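# Ship cartons on three pallets through the dispatch door

## Task

Get at least four of the five cartons shipped on the three pallets, with one pallet carrying two or more cartons and each of the other two carrying at least one. Before the door's scheduled closing time (keeping the door from closing earns no extra time), every pallet must have passed entirely through the door, remain on the far side, and rest in a dispatch-bay rack with the platform's lifting bars clear of it and all its cartons within the deck's edges. Finishing early is allowed. No carton or pallet may touch the floor; if one does, the scene ends as a failure. Anything held in place only by the robot at the end does not count.

## Robot and tools

Setup: one six-joint arm with a two-finger parallel gripper stands over a table. There is also a self-driving pallet platform named platform, a row of racks (s2, s1 in the store; a1, a2 beside the arm; b1, b2, b3 in the dispatch bay), and a lifting door across the aisle. The usual job is to load cartons onto a pallet resting in a1 or a2, then have the platform carry that pallet to a b rack.

Frames: the scene frame has its origin on the table top below the arm base, with +z up and +y to the left when looking along +x. The map frame has the same axes, and its origin sits at scene x = 0.000, y = -2.920. The floor is at scene z = -0.750 and a racked pallet's deck top at z = -0.258. Rack centres are at map y = +1.750, and the aisle runs along y = 0. Rack x values: s2 -10.600, s1 -8.900, a1 -0.740, a2 +0.740, b1 +8.850, b2 +10.550, b3 +12.250. A pallet measures 1.2 x 0.8 x 0.144 m, with its long side pointing into the rack. A pallet counts as through the door once all of it is past map x = +1.954. The opening is 2 m wide around y = 0.

The gripper's fingers point along its own +z and close along its own y. The reported position is the spot between the closed pads. Closed fingertips extend about 33 mm past it (9 mm when fully open), and closing pushes the tips about 24 mm further out, so keep clear of surfaces below.

execute_actions(actions): takes a list of actions that run one after another. Each action may contain:
- rows: up to 15 rows, one per 1/30 s step. Each row has 9 numbers in [-1, 1]: dx, dy, dz, rx, ry, rz, position, force_limit, speed. The first six are an offset in the gripper's own axes, measured from the gripper pose at the start of the action (not from the previous row). 1.0 equals 0.6 m or 180 degrees, and rx, ry, rz form one rotation vector. position: +1 is fully open (140 mm), about -0.8 is where the pads touch, and -1 closes until something blocks. force_limit: -1 is about 14 N, 0 about 60 N, +1 about 107 N. speed: finger speed, -1 about 30 mm/s, 0 about 140, +1 about 250. Each step the command is clipped to within 70 mm and 16 degrees of the current pose, so grow offsets gradually (about 0.01 per row).
- steps: 1 to 450, at least one per row, default 15. After the rows run out, the last row remains the target.
- until: conditions that end the action early, e.g. {"all": {"status": "ended"}}, {"any": {"status": "ended"}}, or device fields written as [comparison, value] using =, !=, <, <=, >, >=. 0/1 fields such as racks b1 can be written bare.
- platform: {"base": {"translate_m": n} or {"rotate_rad": n}}, {"joints": {"lift_m": n}}, "speed_m_s", or {"stop": true}; a list of up to 14 such objects is also accepted. translate_m (-26.5 to 26.5 m) drives along the heading, negative meaning backwards. rotate_rad (-6.5 to 6.5) turns on the spot, positive to the left. Both are offsets relative to the planned pose. lift_m (0 to 0.06) is an absolute bar height; a full stroke takes 4 s. speed_m_s ranges 0.2 to 2 and starts at 2. Any value out of range causes the whole call to be refused.
An empty list only returns the current state and images.

move(target, speed, stop_force, blocking): drives the gripper along a straight path for 0.5 to 10 s. target is one 9-number row, an offset measured from the pose in the latest result. speed is 0.002 to 0.5 m/s (default 0.25). stop_force is 20 to 80 N: the path ends when that much resisting push is measured along the target line. Do not rely on it while rotating, and leave it out when moving away from contact. blocking=false returns after 0.5 s (not allowed together with stop_force). Check progress with an empty execute_actions. The move: line shows done, contact, held, off_target, moving or fault, plus limits (paced, held).
stop(): brakes a running move. zoom_image(camera, region): enlarges [x0, y0, x1, y1] (at most 504x504) from cam_high, cam_shipping or cam_wrist. finished_scene(scene): pass the current scene number to end it; this cannot be undone.

Gripping: send position -1, then confirm object_status = 2 (0 moving, 1 blocked while opening, 3 reached the commanded position or pads met). position_measured runs from 3 (open) to 230 (closed). To grip harder, raise force_limit and change position to -0.98.

Platform: it drives under a rack with the bars down, raises them, backs out, lowers them to travel, then raises them again to drive into the target rack and set the pallet down. With the bars not down, keep speed_m_s at 0.3 or less, otherwise the move ends in a contact_stop. Enter and leave racks at 0.3 or less, since the scanners then ignore the rack legs. At faster speeds the scanners trigger protective_stop near walls, posts or the closing door. Result lines: map_x/map_y/map_heading (dependable), x/y/heading (odometry, which drifts), plan_ahead/plan_left/plan_turn (what remains of the plan), base_status, base_answer (taken/not_taken: resend once stopped), lift_m, lift_status, lift_answer, lift, load_kg, safety, queue. Racks report 1 while a pallet presses their switch. The door reports state and closes_at_s; the leaf starts down at that time and is shut about 10 s later, staying shut after that.

Avoid: knocking cartons onto the floor or outside the work area, fast contact (a force of 144 N or a joint torque limit triggers a 10 s fault stop), targets pressed past a firm contact, sudden starts while holding something, and leaving anything supported only by the gripper. Waist and shoulder load limits are 295 N m, elbow 139, and wrist joints 39.1, and a held load counts toward them. A MOTOR HOT warning means you should put the load down.

Each tool is called after "Request:" by a JSON object that holds its "op" and its "data".

## Session

I'll start by looking at the current state.

Request:
{"op": "execute_actions", "data": {"actions": []}}

Scene clock: 0.00 s.
end_effector_position=(+0.2601, +0.1871, +0.3434) position_measured=3 object_status=3 end_effector_quat_wxyz=(+0.317, -0.546, +0.711, -0.309) end_effector_velocity=(+0.000, +0.000, +0.000) end_effector_angular_velocity=(-0.000, -0.001, +0.001)
Joint positions: [ 1.354 -0.55   2.413 -0.94   1.349 -1.221]
Joint velocities: [ 0.    -0.     0.    -0.001 -0.    -0.   ]
Joint torques (N m, as the joint torque sensors report them, + toward a larger angle): no reading
Flange force (N, the push that the arm receives, along the gripper's own x y z axes): no reading
Hand target: +0.260, +0.187, +0.343; +0.317, -0.546, +0.711, -0.309
platform.base_odometry: x=+0.000 y=+0.000 heading=+0.000 (m, m, rad; from the platform's pose at the start)
platform.map_pose: map_x=-1.40 map_y=-0.03 map_heading=+0.0131 (m, m, rad; on the building's map)
platform.planned_pose: plan_ahead=+0.00 plan_left=+0.00 plan_turn=+0.0000 (m ahead, m left, rad left of the pose on the map)
platform.base_status: done
platform.joint_positions: lift_m=+0.000
platform.joint_status: done
platform: translate_m=0.000 translate_m_goal=0.000 rotate_rad=0.000 rotate_rad_goal=0.000 base_answer=taken lift_m_goal=0.000 lift_answer=taken lift=down safety=ok load_kg=-51 refusals=0 queue=idle queue_left=0
racks: s2=1 s1=1 a1=0 a2=1 b1=0 b2=0 b3=0
door: state=open closes_at_s=594

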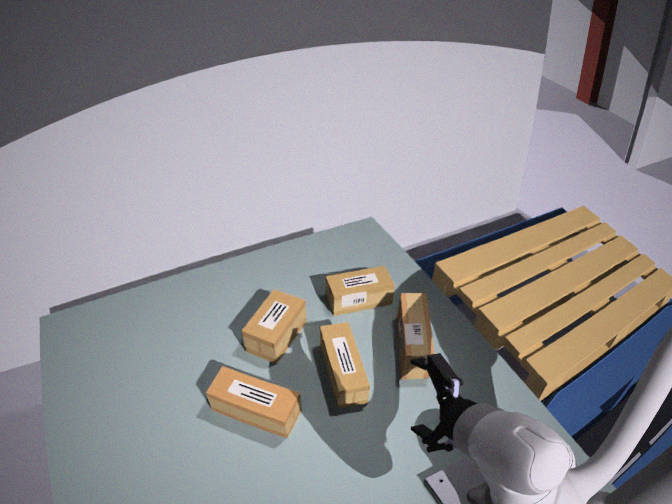

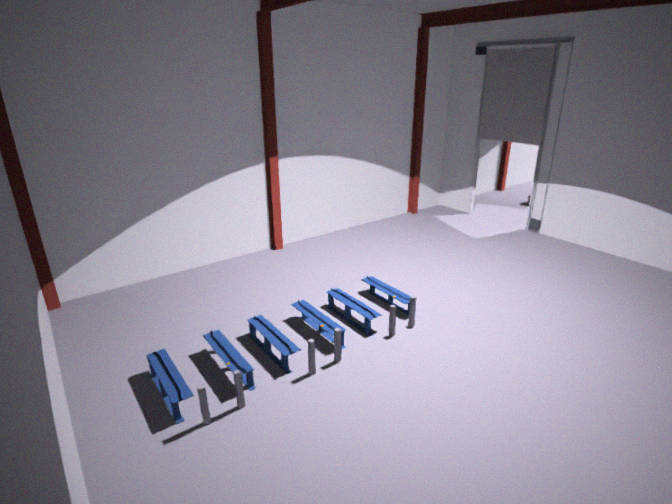

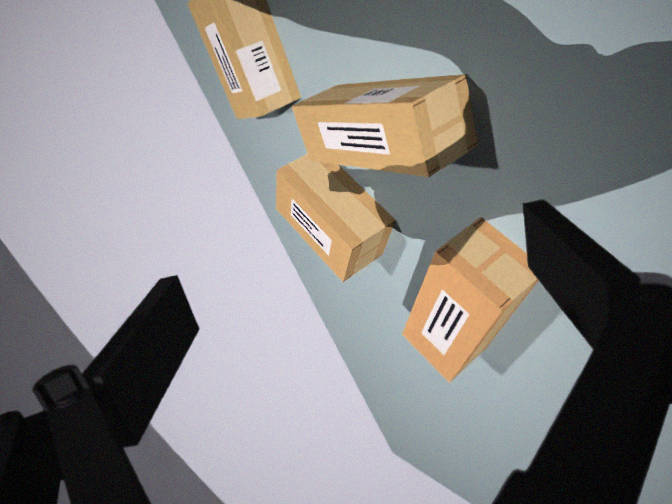

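Request:
{"op": "execute_actions", "data": {"actions": [{"platform":[{"base":{"rotate_rad":-0.0131},"speed_m_s":2},{"base":{"translate_m":-7.5}},{"base":{"rotate_rad":1.5708}},{"base":{"translate_m":1.78},"speed_m_s":0.3},{"joints":{"lift_m":0.06}},{"base":{"translate_m":-1.75}},{"base":{"rotate_rad":-1.5708},"joints":{"lift_m":0},"speed_m_s":2},{"base":{"translate_m":8.16}},{"base":{"rotate_rad":1.5708},"joints":{"lift_m":0.06}},{"base":{"translate_m":1.75},"speed_m_s":0.3},{"joints":{"lift_m":0}},{"base":{"translate_m":-1.75}}],"steps":2}]}}

Scene clock: 24.13 s.
end_effector_position=(+0.2601, +0.1871, +0.3434) position_measured=3 object_status=3 end_effector_quat_wxyz=(+0.317, -0.546, +0.711, -0.309) end_effector_velocity=(+0.000, -0.000, +0.000) end_effector_angular_velocity=(+0.000, -0.001, +0.000)
Joint positions: [ 1.354 -0.55   2.413 -0.94   1.349 -1.221]
Joint velocities: [ 0.    -0.001  0.    -0.001  0.     0.   ]
Joint torques (N m, as the joint torque sensors report them, + toward a larger angle): [  1.72  15.25 -39.41   0.49   0.52  -0.1 ]
Flange force (N, the push that the arm receives, along the gripper's own x y z axes): [2.0 -3.9 5.5]
Hand target: +0.260, +0.187, +0.343; +0.317, -0.546, +0.711, -0.309
platform.base_odometry: x=+0.000 y=+0.000 heading=-0.001 (m, m, rad; from the platform's pose at the start)
platform.map_pose: map_x=-1.40 map_y=-0.03 map_heading=+0.0131 (m, m, rad; on the building's map)
platform.planned_pose: plan_ahead=+0.00 plan_left=+0.00 plan_turn=-0.0131 (m ahead, m left, rad left of the pose on the map)
platform.base_status: moving
platform.joint_positions: lift_m=+0.000
platform.joint_status: done
platform: translate_m=0.000 translate_m_goal=0.000 rotate_rad=-0.003 rotate_rad_goal=-0.013 base_answer=taken lift_m_goal=0.000 lift_answer=taken lift=down safety=ok load_kg=-46 refusals=0 queue=running queue_left=11
racks: s2=1 s1=1 a1=0 a2=1 b1=0 b2=0 b3=0
door: state=open closes_at_s=594
camera_calibration (this result's frames):
cam_wrist: T_world_to_cam=[[-0.505972, 0.430072, -0.747683, 0.311926], [-0.0350084, 0.855875, 0.515996, -0.321607], [0.861839, 0.287254, -0.417993, 0.0494192], [0, 0, 0, 1]] pos_world=[0.103976, 0.126909, 0.419827]

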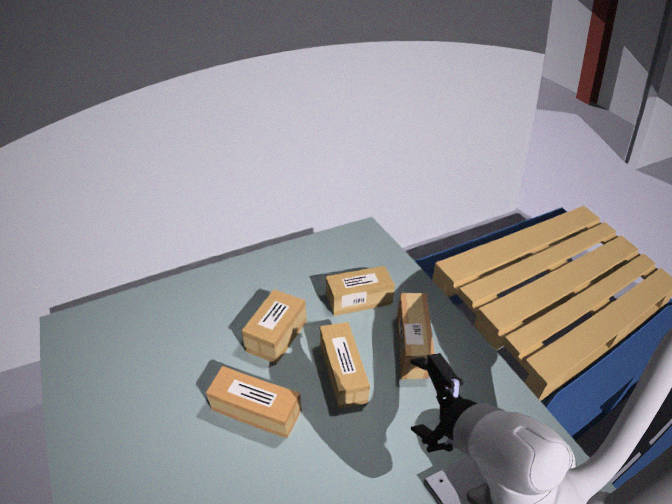

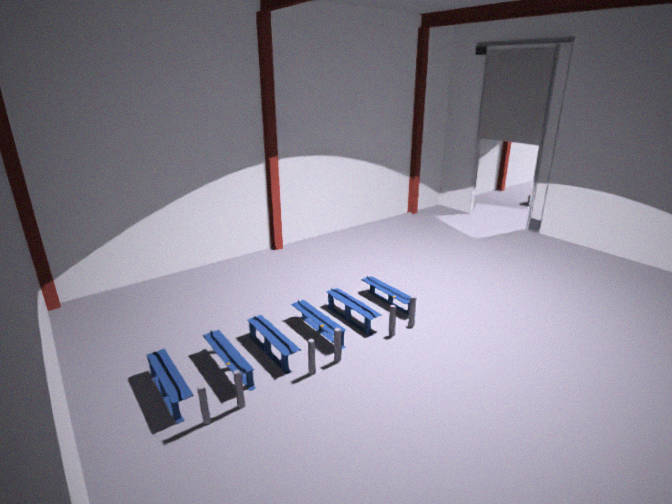

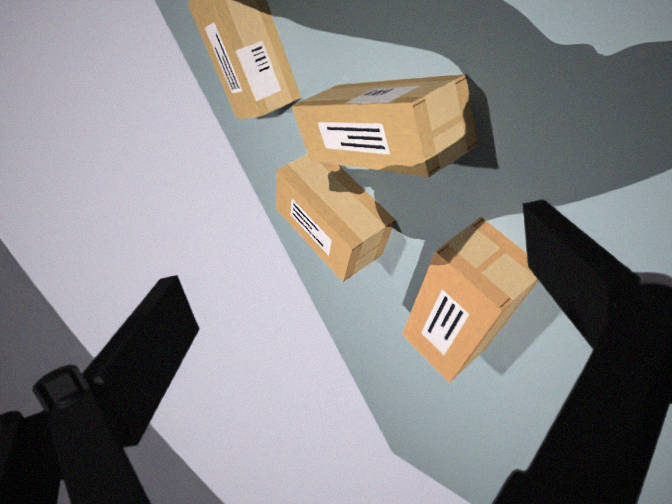

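Request:
{"op": "move", "data": {"target": [0.185,-0.487,0.302,-0.2928,0.0037,-0.0772,1,0,0], "speed": 0.4}}

Scene clock: 40.67 s.
end_effector_position=(+0.5496, +0.0010, +0.4512) position_measured=3 object_status=3 end_effector_quat_wxyz=(-0.000, +0.707, -0.707, +0.000) end_effector_velocity=(+0.000, -0.001, +0.000) end_effector_angular_velocity=(+0.000, +0.001, -0.002)
Joint positions: [-0.117 -0.008  1.614  0.007  1.542 -3.213]
Joint velocities: [-0.002  0.001 -0.001  0.     0.001 -0.   ]
Joint torques (N m, as the joint torque sensors report them, + toward a larger angle): [  1.55 -39.6  -42.28   4.29  -0.09  -0.23]
Flange force (N, the push that the arm receives, along the gripper's own x y z axes): [3.9 1.8 0.9]
Hand target: +0.550, +0.001, +0.451; -0.000, +0.707, -0.707, +0.000
Off the commanded pose: 0.001 m, 0 deg.
platform.base_odometry: x=-7.485 y=+0.991 heading=+1.555 (m, m, rad; from the platform's pose at the start)
platform.map_pose: map_x=-8.90 map_y=+0.85 map_heading=+1.5708 (m, m, rad; on the building's map)
platform.planned_pose: plan_ahead=+0.90 plan_left=+0.00 plan_turn=+0.0000 (m ahead, m left, rad left of the pose on the map)
platform.base_status: moving
platform.joint_positions: lift_m=+0.000
platform.joint_status: done
platform: translate_m=-6.627 translate_m_goal=-5.730 rotate_rad=1.555 rotate_rad_goal=1.555 base_answer=taken lift_m_goal=0.000 lift_answer=taken lift=down safety=ok load_kg=-46 refusals=0 queue=running queue_left=8
racks: s2=1 s1=1 a1=0 a2=1 b1=0 b2=0 b3=0
door: state=open closes_at_s=594
move: done; limits=paced
camera_calibration (this result's frames):
cam_wrist: T_world_to_cam=[[-0.972761, 0.231221, -0.0165223, 0.545815], [0.202988, 0.884067, 0.420976, -0.295711], [0.111945, 0.406155, -0.906921, 0.531061], [0, 0, 0, 1]] pos_world=[0.531524, -0.0804684, 0.615136]

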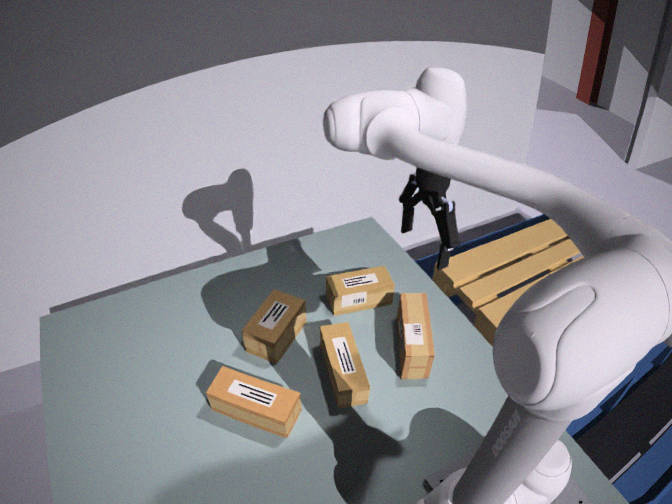

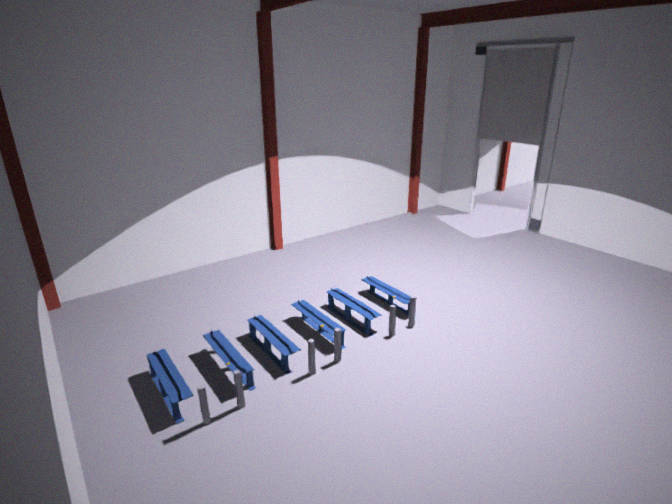

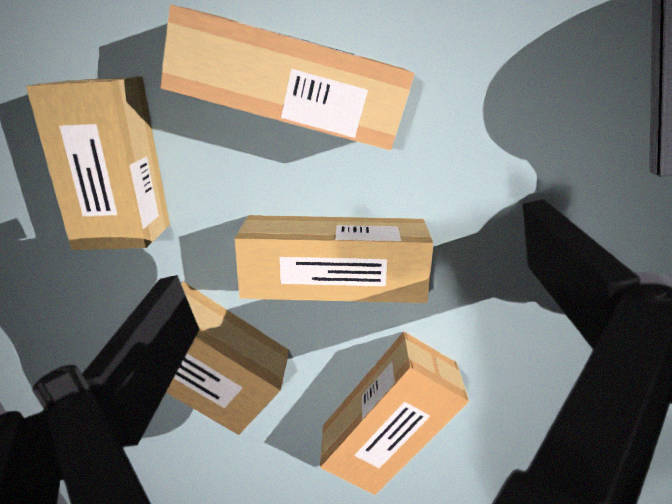

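Request:
{"op": "move", "data": {"target": [0.085,-0.080,0.418,0,0,-0.3456,1,0,0], "speed": 0.5}}

Scene clock: 60.80 s.
end_effector_position=(+0.5977, -0.0500, +0.2006) position_measured=3 object_status=3 end_effector_quat_wxyz=(-0.000, +0.971, -0.240, +0.001) end_effector_velocity=(+0.000, +0.000, -0.001) end_effector_angular_velocity=(+0.000, +0.000, +0.001)
Joint positions: [-0.193  0.176  1.882  0.007  1.091 -4.378]
Joint velocities: [ 0.     0.001  0.    -0.    -0.001 -0.001]
Joint torques (N m, as the joint torque sensors report them, + toward a larger angle): [  0.35 -53.68 -37.22   3.86   0.06  -0.35]
Flange force (N, the push that the arm receives, along the gripper's own x y z axes): [-0.5 1.3 0.2]
Hand target: +0.598, -0.050, +0.201; -0.000, +0.971, -0.240, +0.001
Off the commanded pose: 0.000 m, 0 deg.
platform.base_odometry: x=-6.885 y=+0.139 heading=-0.017 (m, m, rad; from the platform's pose at the start)
platform.map_pose: map_x=-8.27 map_y=+0.00 map_heading=+0.0000 (m, m, rad; on the building's map)
platform.planned_pose: plan_ahead=+7.53 plan_left=+0.00 plan_turn=+0.0000 (m ahead, m left, rad left of the pose on the map)
platform.base_status: moving
platform.joint_positions: lift_m=+0.000
platform.joint_status: done
platform: translate_m=-6.847 translate_m_goal=0.680 rotate_rad=-0.017 rotate_rad_goal=-0.016 base_answer=taken lift_m_goal=0.000 lift_answer=taken lift=down safety=ok load_kg=-48 refusals=0 queue=running queue_left=4
racks: s2=1 s1=0 a1=0 a2=1 b1=0 b2=0 b3=0
door: state=open closes_at_s=594
move: done
camera_calibration (this result's frames):
cam_wrist: T_world_to_cam=[[-0.658197, -0.752671, -0.0162157, 0.36303], [-0.687682, 0.59232, 0.419821, 0.363069], [-0.306382, 0.287476, -0.907462, 0.56335], [0, 0, 0, 1]] pos_world=[0.661222, -0.103761, 0.364681]

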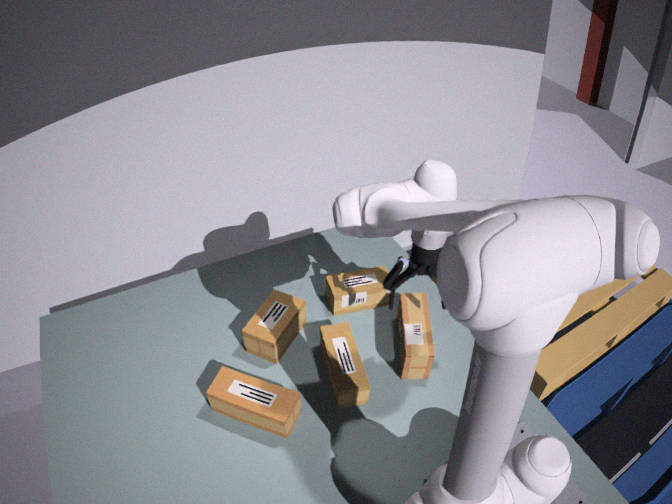

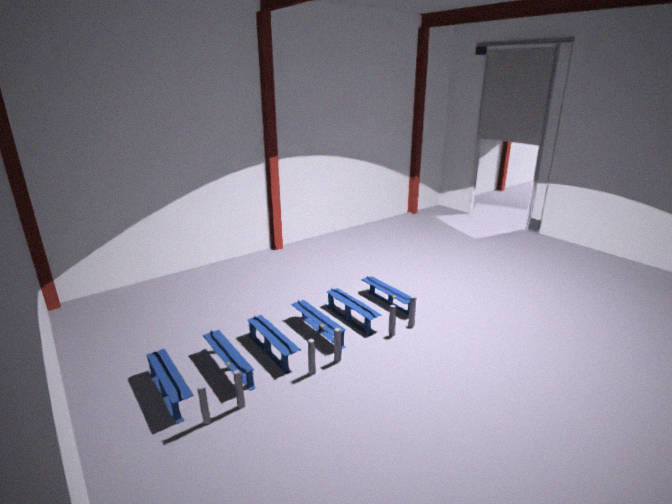

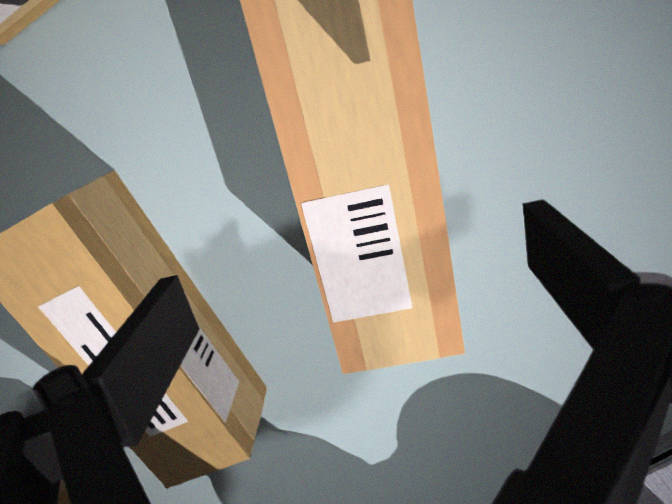

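Request:
{"op": "execute_actions", "data": {"actions": [{"rows":[[0,0.005,0.01,0,0,0,1,0,0],[0,0.01,0.025,0,0,0,1,0,0],[0,0.015,0.045,0,0,0,1,0,0],[0,0.02,0.065,0,0,0,1,0,0],[0,0.02,0.085,0,0,0,1,0,0],[0,0.02,0.105,0,0,0,1,0,0],[0,0.02,0.125,0,0,0,1,0,0],[0,0.02,0.145,0,0,0,1,0,0],[0,0.02,0.165,0,0,0,1,0,0],[0,0.02,0.185,0,0,0,1,0,0],[0,0.02,0.205,0,0,0,1,0,0],[0,0.02,0.225,0,0,0,1,0,0],[0,0.02,0.24,0,0,0,1,0,0],[0,0.02,0.252,0,0,0,1,0,0],[0,0.02,0.259,0,0,0,1,0,0]],"steps":30},{"rows":[[0,0,0,0,0,0,-1,0.3,0]],"steps":25}]}}

Scene clock: 71.77 s.
end_effector_position=(+0.5923, -0.0606, +0.0454) position_measured=90 object_status=2 end_effector_quat_wxyz=(-0.000, +0.971, -0.240, +0.001) end_effector_velocity=(-0.000, -0.000, +0.000) end_effector_angular_velocity=(-0.000, -0.001, -0.000)
Joint positions: [-0.21   0.328  2.024  0.009  0.798 -4.398]
Joint velocities: [-0.001 -0.001  0.    -0.    -0.    -0.   ]
Joint torques (N m, as the joint torque sensors report them, + toward a larger angle): [  1.8  -35.48 -19.94   3.61  -3.    -0.24]
Flange force (N, the push that the arm receives, along the gripper's own x y z axes): [-11.7 8.8 -46.2]
Flange force at the end of the 1st action (N, along the gripper's axes at the end of the call): [-2.0 4.3 -1.0]
Hand target: +0.592, -0.061, +0.045; -0.000, +0.971, -0.240, +0.001
Off the commanded pose: 0.000 m, 0 deg.
platform.base_odometry: x=+0.664 y=+0.016 heading=+1.504 (m, m, rad; from the platform's pose at the start)
platform.map_pose: map_x=-0.74 map_y=-0.01 map_heading=+1.5272 (m, m, rad; on the building's map)
platform.planned_pose: plan_ahead=+0.01 plan_left=+0.00 plan_turn=+0.0436 (m ahead, m left, rad left of the pose on the map)
platform.base_status: moving
platform.joint_positions: lift_m=+0.052
platform.joint_status: moving
platform: translate_m=0.680 translate_m_goal=0.680 rotate_rad=1.515 rotate_rad_goal=1.555 base_answer=taken lift_m_goal=0.060 lift_answer=taken lift=between safety=ok load_kg=22 refusals=0 queue=running queue_left=3
racks: s2=1 s1=0 a1=0 a2=1 b1=0 b2=0 b3=0
door: state=open closes_at_s=594
camera_calibration (this result's frames):
cam_wrist: T_world_to_cam=[[-0.658253, -0.752622, -0.0162567, 0.348983], [-0.687677, 0.592384, 0.41974, 0.430791], [-0.306275, 0.287474, -0.907499, 0.423827], [0, 0, 0, 1]] pos_world=[0.655771, -0.114381, 0.209476]

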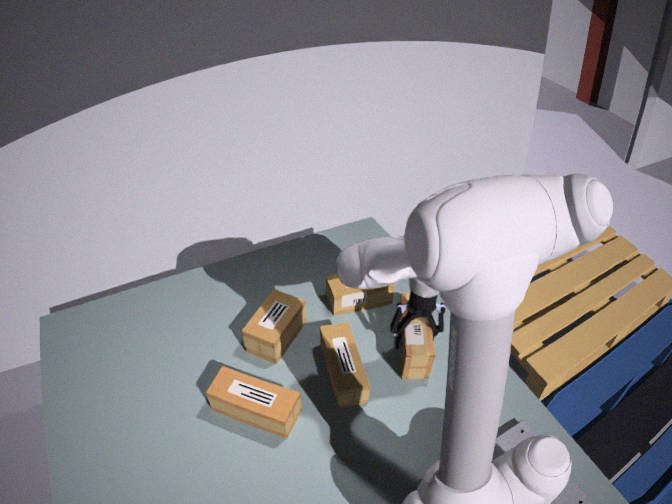

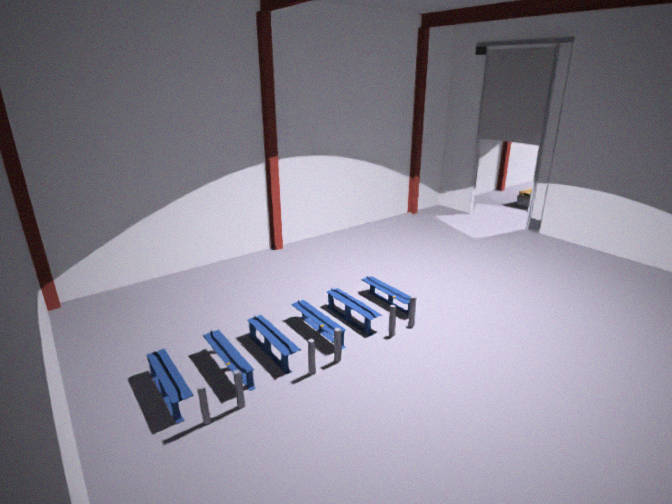

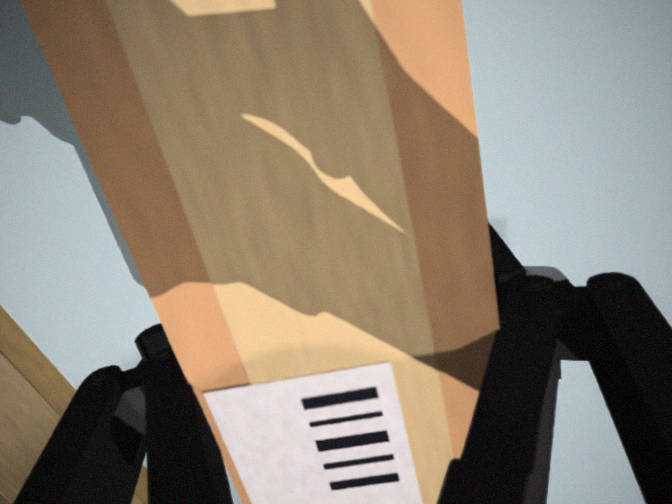

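Request:
{"op": "move", "data": {"target": [0,0,-0.3,0,0,0,-1,0.3,0], "speed": 0.3}}

Scene clock: 79.60 s.
end_effector_position=(+0.5921, -0.0606, +0.2253) position_measured=110 object_status=2 end_effector_quat_wxyz=(-0.000, +0.971, -0.240, +0.001) end_effector_velocity=(+0.001, -0.000, +0.001) end_effector_angular_velocity=(+0.000, -0.003, -0.000)
Joint positions: [-0.212  0.15   1.863  0.007  1.135 -4.397]
Joint velocities: [-0.    -0.002 -0.001  0.001 -0.    -0.   ]
Joint torques (N m, as the joint torque sensors report them, + toward a larger angle): [  0.99 -54.74 -40.78   3.94  -0.03  -0.2 ]
Flange force (N, the push that the arm receives, along the gripper's own x y z axes): [-1.0 3.3 4.7]
Hand target: +0.592, -0.061, +0.225; -0.000, +0.971, -0.240, +0.001
Off the commanded pose: 0.000 m, 0 deg.
platform.base_odometry: x=+0.686 y=+1.776 heading=+1.555 (m, m, rad; from the platform's pose at the start)
platform.map_pose: map_x=-0.74 map_y=+1.75 map_heading=+1.5708 (m, m, rad; on the building's map)
platform.planned_pose: plan_ahead=+0.00 plan_left=+0.00 plan_turn=+0.0000 (m ahead, m left, rad left of the pose on the map)
platform.base_status: done
platform.joint_positions: lift_m=+0.057
platform.joint_status: moving
platform: translate_m=2.440 translate_m_goal=2.440 rotate_rad=1.555 rotate_rad_goal=1.555 base_answer=taken lift_m_goal=0.000 lift_answer=taken lift=between safety=ok load_kg=-15 refusals=0 queue=running queue_left=1
racks: s2=1 s1=0 a1=0 a2=1 b1=0 b2=0 b3=0
door: state=open closes_at_s=594
move: done
camera_calibration (this result's frames):
cam_wrist: T_world_to_cam=[[-0.658188, -0.752676, -0.0163268, 0.351771], [-0.687792, 0.592348, 0.419602, 0.355238], [-0.306153, 0.287407, -0.907561, 0.586983], [0, 0, 0, 1]] pos_world=[0.655568, -0.114358, 0.389407]

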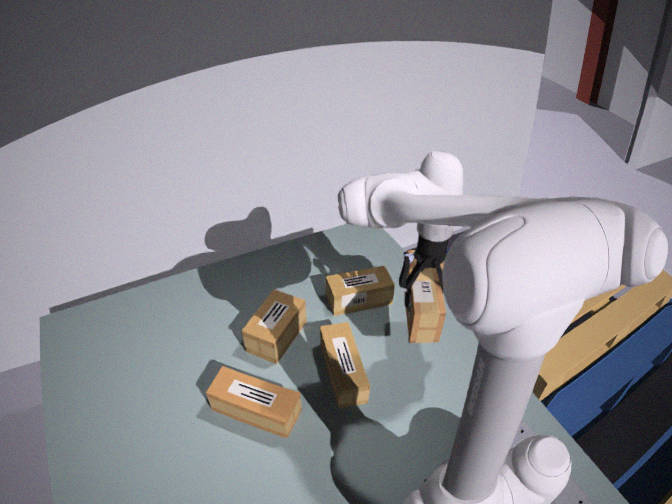

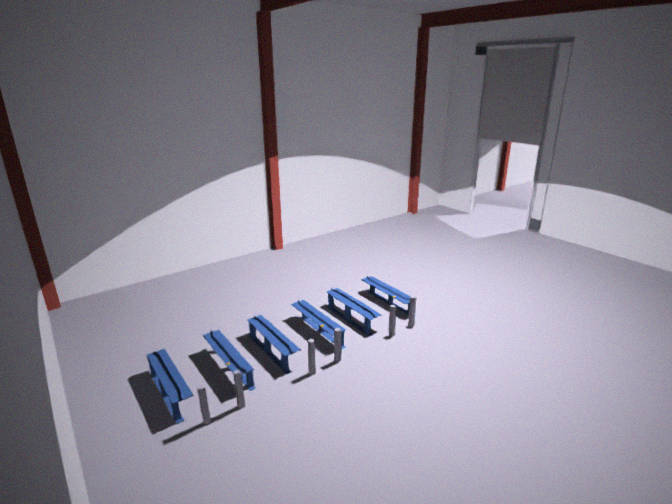

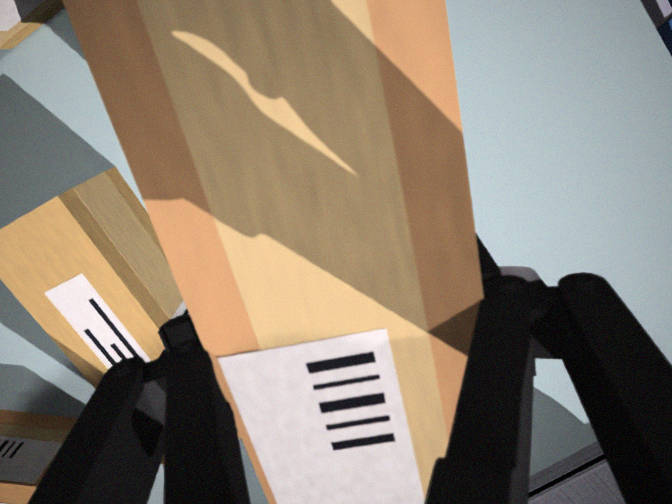

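Request:
{"op": "move", "data": {"target": [0.667,1.0,0.2,0,0,0,-1,0.3,0], "speed": 0.5}}

Scene clock: 86.50 s.
end_effector_position=(+0.6672, -0.7778, +0.1062) position_measured=110 object_status=2 end_effector_quat_wxyz=(+0.000, +0.971, -0.240, +0.001) end_effector_velocity=(+0.002, +0.001, -0.001) end_effector_angular_velocity=(+0.001, +0.001, +0.001)
Joint positions: [-0.942  0.901  0.917 -0.     1.333 -5.123]
Joint velocities: [ 0.002  0.002 -0.001  0.     0.     0.001]
Joint torques (N m, as the joint torque sensors report them, + toward a larger angle): [   1.76 -124.44  -43.24    4.41   -0.06   -0.29]
Flange force (N, the push that the arm receives, along the gripper's own x y z axes): [-3.1 -0.4 4.6]
Hand target: +0.667, -0.778, +0.106; +0.000, +0.971, -0.240, +0.001
Off the commanded pose: 0.001 m, 0 deg.
platform.base_odometry: x=+0.671 y=+0.933 heading=+1.554 (m, m, rad; from the platform's pose at the start)
platform.map_pose: map_x=-0.74 map_y=+0.90 map_heading=+1.5708 (m, m, rad; on the building's map)
platform.planned_pose: plan_ahead=-0.90 plan_left=+0.00 plan_turn=+0.0000 (m ahead, m left, rad left of the pose on the map)
platform.base_status: moving
platform.joint_positions: lift_m=+0.000
platform.joint_status: done
platform: translate_m=1.587 translate_m_goal=0.690 rotate_rad=1.554 rotate_rad_goal=1.555 base_answer=taken lift_m_goal=0.000 lift_answer=taken lift=down safety=ok load_kg=-48 refusals=0 queue=running queue_left=0
racks: s2=1 s1=0 a1=1 a2=1 b1=0 b2=0 b3=0
door: state=open closes_at_s=594
move: done; limits=paced
camera_calibration (this result's frames):
cam_wrist: T_world_to_cam=[[-0.658158, -0.75271, -0.0159997, -0.140694], [-0.687816, 0.592503, 0.419344, 0.881836], [-0.306164, 0.287, -0.907686, 0.707666], [0, 0, 0, 1]] pos_world=[0.730604, -0.831492, 0.270295]

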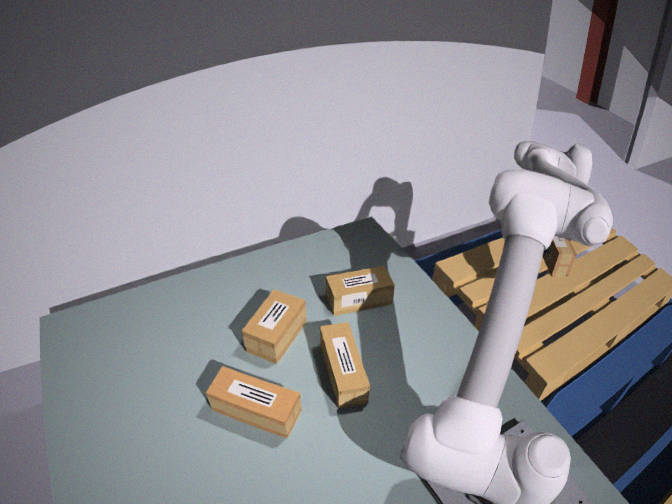

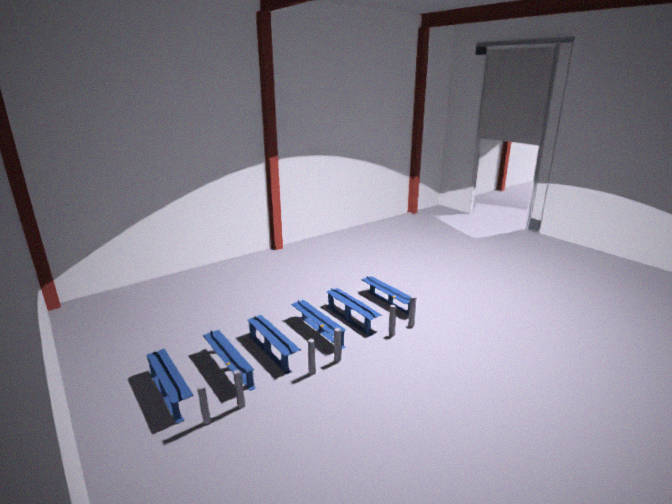

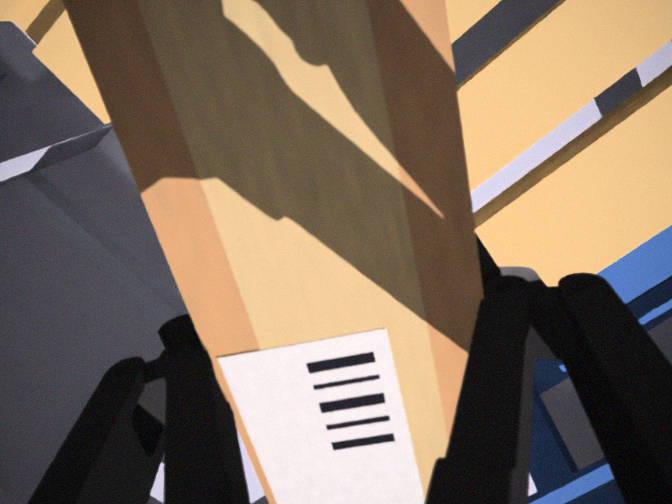

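Request:
{"op": "move", "data": {"target": [0,0.1,0.48,0,0,0,-1,0.3,0], "speed": 0.3}}

Request:
{"op": "execute_actions", "data": {"actions": [{"platform":[{"base":{"rotate_rad":-1.5708},"speed_m_s":2},{"base":{"translate_m":1.48}},{"base":{"rotate_rad":1.5708}},{"base":{"translate_m":1.75},"speed_m_s":0.3}],"steps":1}]}}

Scene clock: 92.17 s.
end_effector_position=(+0.6396, -0.8312, -0.1816) position_measured=110 object_status=2 end_effector_quat_wxyz=(+0.000, +0.971, -0.240, +0.001) end_effector_velocity=(+0.001, +0.000, +0.000) end_effector_angular_velocity=(-0.001, -0.000, +0.001)
Joint positions: [-0.994  1.161  0.947 -0.001  1.042 -5.175]
Joint velocities: [ 0.001 -0.    -0.    -0.    -0.001  0.   ]
Joint torques (N m, as the joint torque sensors report them, + toward a larger angle): [   0.54 -134.38  -39.15    3.98   -0.06   -0.23]
Flange force (N, the push that the arm receives, along the gripper's own x y z axes): [-5.2 -1.7 1.6]
Hand target: +0.640, -0.831, -0.182; +0.000, +0.971, -0.240, +0.001
Off the commanded pose: 0.000 m, 0 deg.
platform.base_odometry: x=+0.657 y=+0.026 heading=+1.556 (m, m, rad; from the platform's pose at the start)
platform.map_pose: map_x=-0.74 map_y=+0.00 map_heading=+1.5708 (m, m, rad; on the building's map)
platform.planned_pose: plan_ahead=+0.00 plan_left=+0.00 plan_turn=+0.0000 (m ahead, m left, rad left of the pose on the map)
platform.base_status: done
platform.joint_positions: lift_m=+0.000
platform.joint_status: done
platform: translate_m=0.690 translate_m_goal=0.690 rotate_rad=1.556 rotate_rad_goal=1.557 base_answer=taken lift_m_goal=0.000 lift_answer=taken lift=down safety=ok load_kg=-48 refusals=0 queue=done queue_left=0
racks: s2=1 s1=0 a1=1 a2=1 b1=0 b2=0 b3=0
door: state=open closes_at_s=594
move: done
camera_calibration (this result's frames):
cam_wrist: T_world_to_cam=[[-0.658187, -0.752689, -0.0157976, -0.203565], [-0.68782, 0.592666, 0.419107, 1.0153], [-0.306095, 0.286717, -0.907799, 0.453089], [0, 0, 0, 1]] pos_world=[0.703051, -0.884866, -0.0174236]

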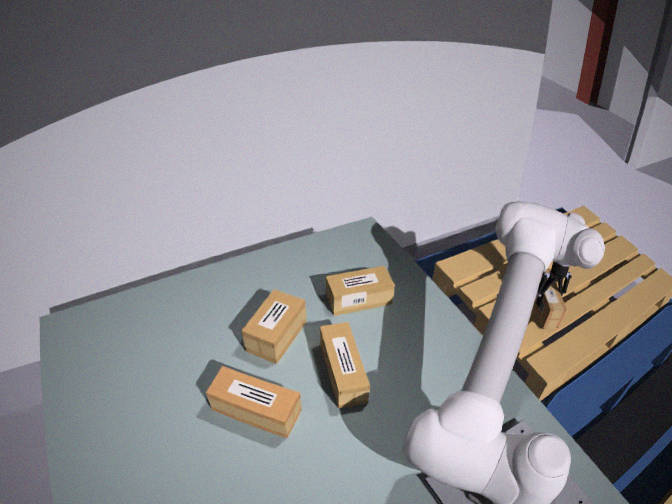

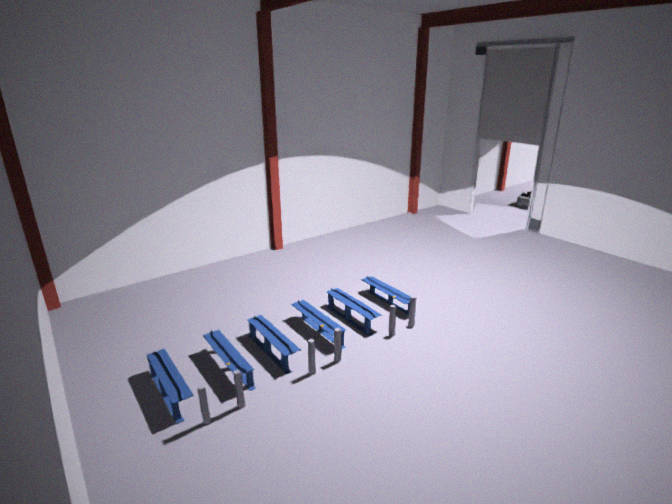

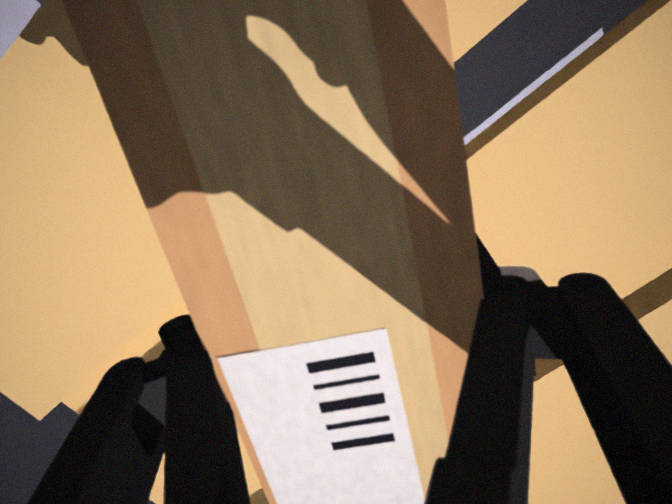

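Scene clock: 92.20 s.
end_effector_position=(+0.6396, -0.8312, -0.1816) position_measured=110 object_status=2 end_effector_quat_wxyz=(+0.000, +0.971, -0.240, +0.001) end_effector_velocity=(+0.003, +0.002, +0.001) end_effector_angular_velocity=(-0.000, -0.000, +0.003)
Joint positions: [-0.994  1.161  0.947 -0.001  1.042 -5.175]
Joint velocities: [ 0.004 -0.001 -0.     0.     0.     0.   ]
Joint torques (N m, as the joint torque sensors report them, + toward a larger angle): [   1.99 -132.15  -37.57    4.01   -0.09   -0.12]
Flange force (N, the push that the arm receives, along the gripper's own x y z axes): [-3.0 -0.5 2.1]
Hand target: +0.640, -0.831, -0.182; +0.000, +0.971, -0.240, +0.001
Off the commanded pose: 0.000 m, 0 deg.
platform.base_odometry: x=+0.657 y=+0.026 heading=+1.556 (m, m, rad; from the platform's pose at the start)
platform.map_pose: map_x=-0.74 map_y=+0.00 map_heading=+1.5708 (m, m, rad; on the building's map)
platform.planned_pose: plan_ahead=+0.00 plan_left=+0.00 plan_turn=-1.5708 (m ahead, m left, rad left of the pose on the map)
platform.base_status: moving
platform.joint_positions: lift_m=+0.000
platform.joint_status: done
platform: translate_m=0.690 translate_m_goal=0.690 rotate_rad=1.555 rotate_rad_goal=-0.015 base_answer=taken lift_m_goal=0.000 lift_answer=taken lift=down safety=ok load_kg=-48 refusals=0 queue=running queue_left=3
racks: s2=1 s1=0 a1=1 a2=1 b1=0 b2=0 b3=0
door: state=open closes_at_s=594
camera_calibration (this result's frames):
cam_wrist: T_world_to_cam=[[-0.658186, -0.752689, -0.0157975, -0.203566], [-0.68782, 0.592666, 0.419107, 1.0153], [-0.306095, 0.286717, -0.907799, 0.453089], [0, 0, 0, 1]] pos_world=[0.703051, -0.884866, -0.0174236]

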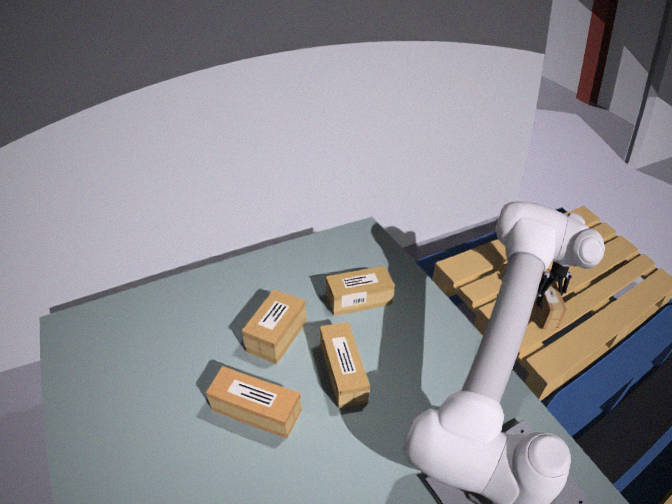

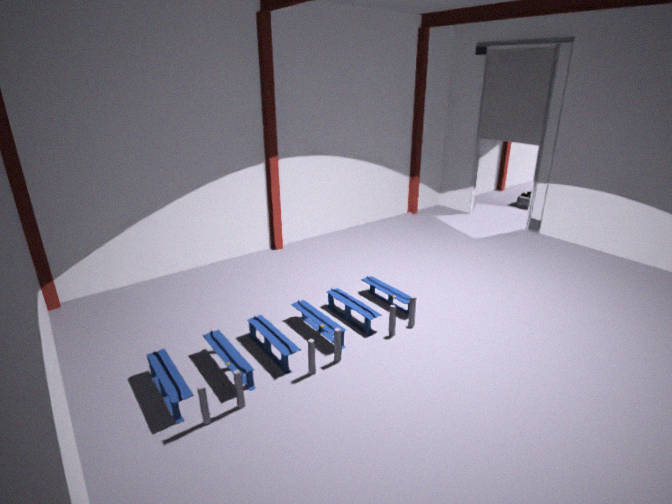

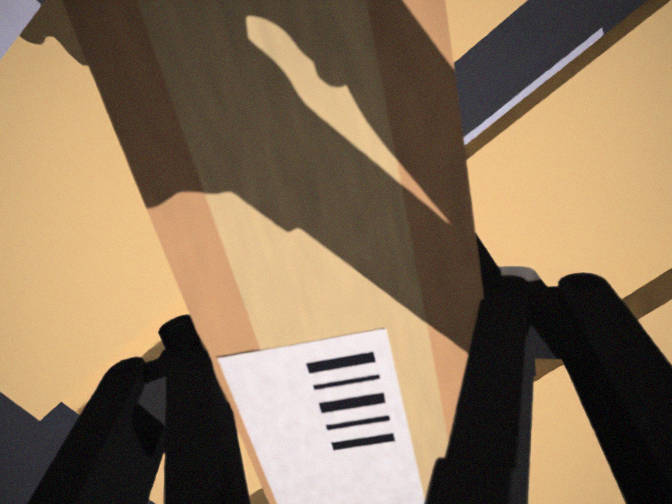

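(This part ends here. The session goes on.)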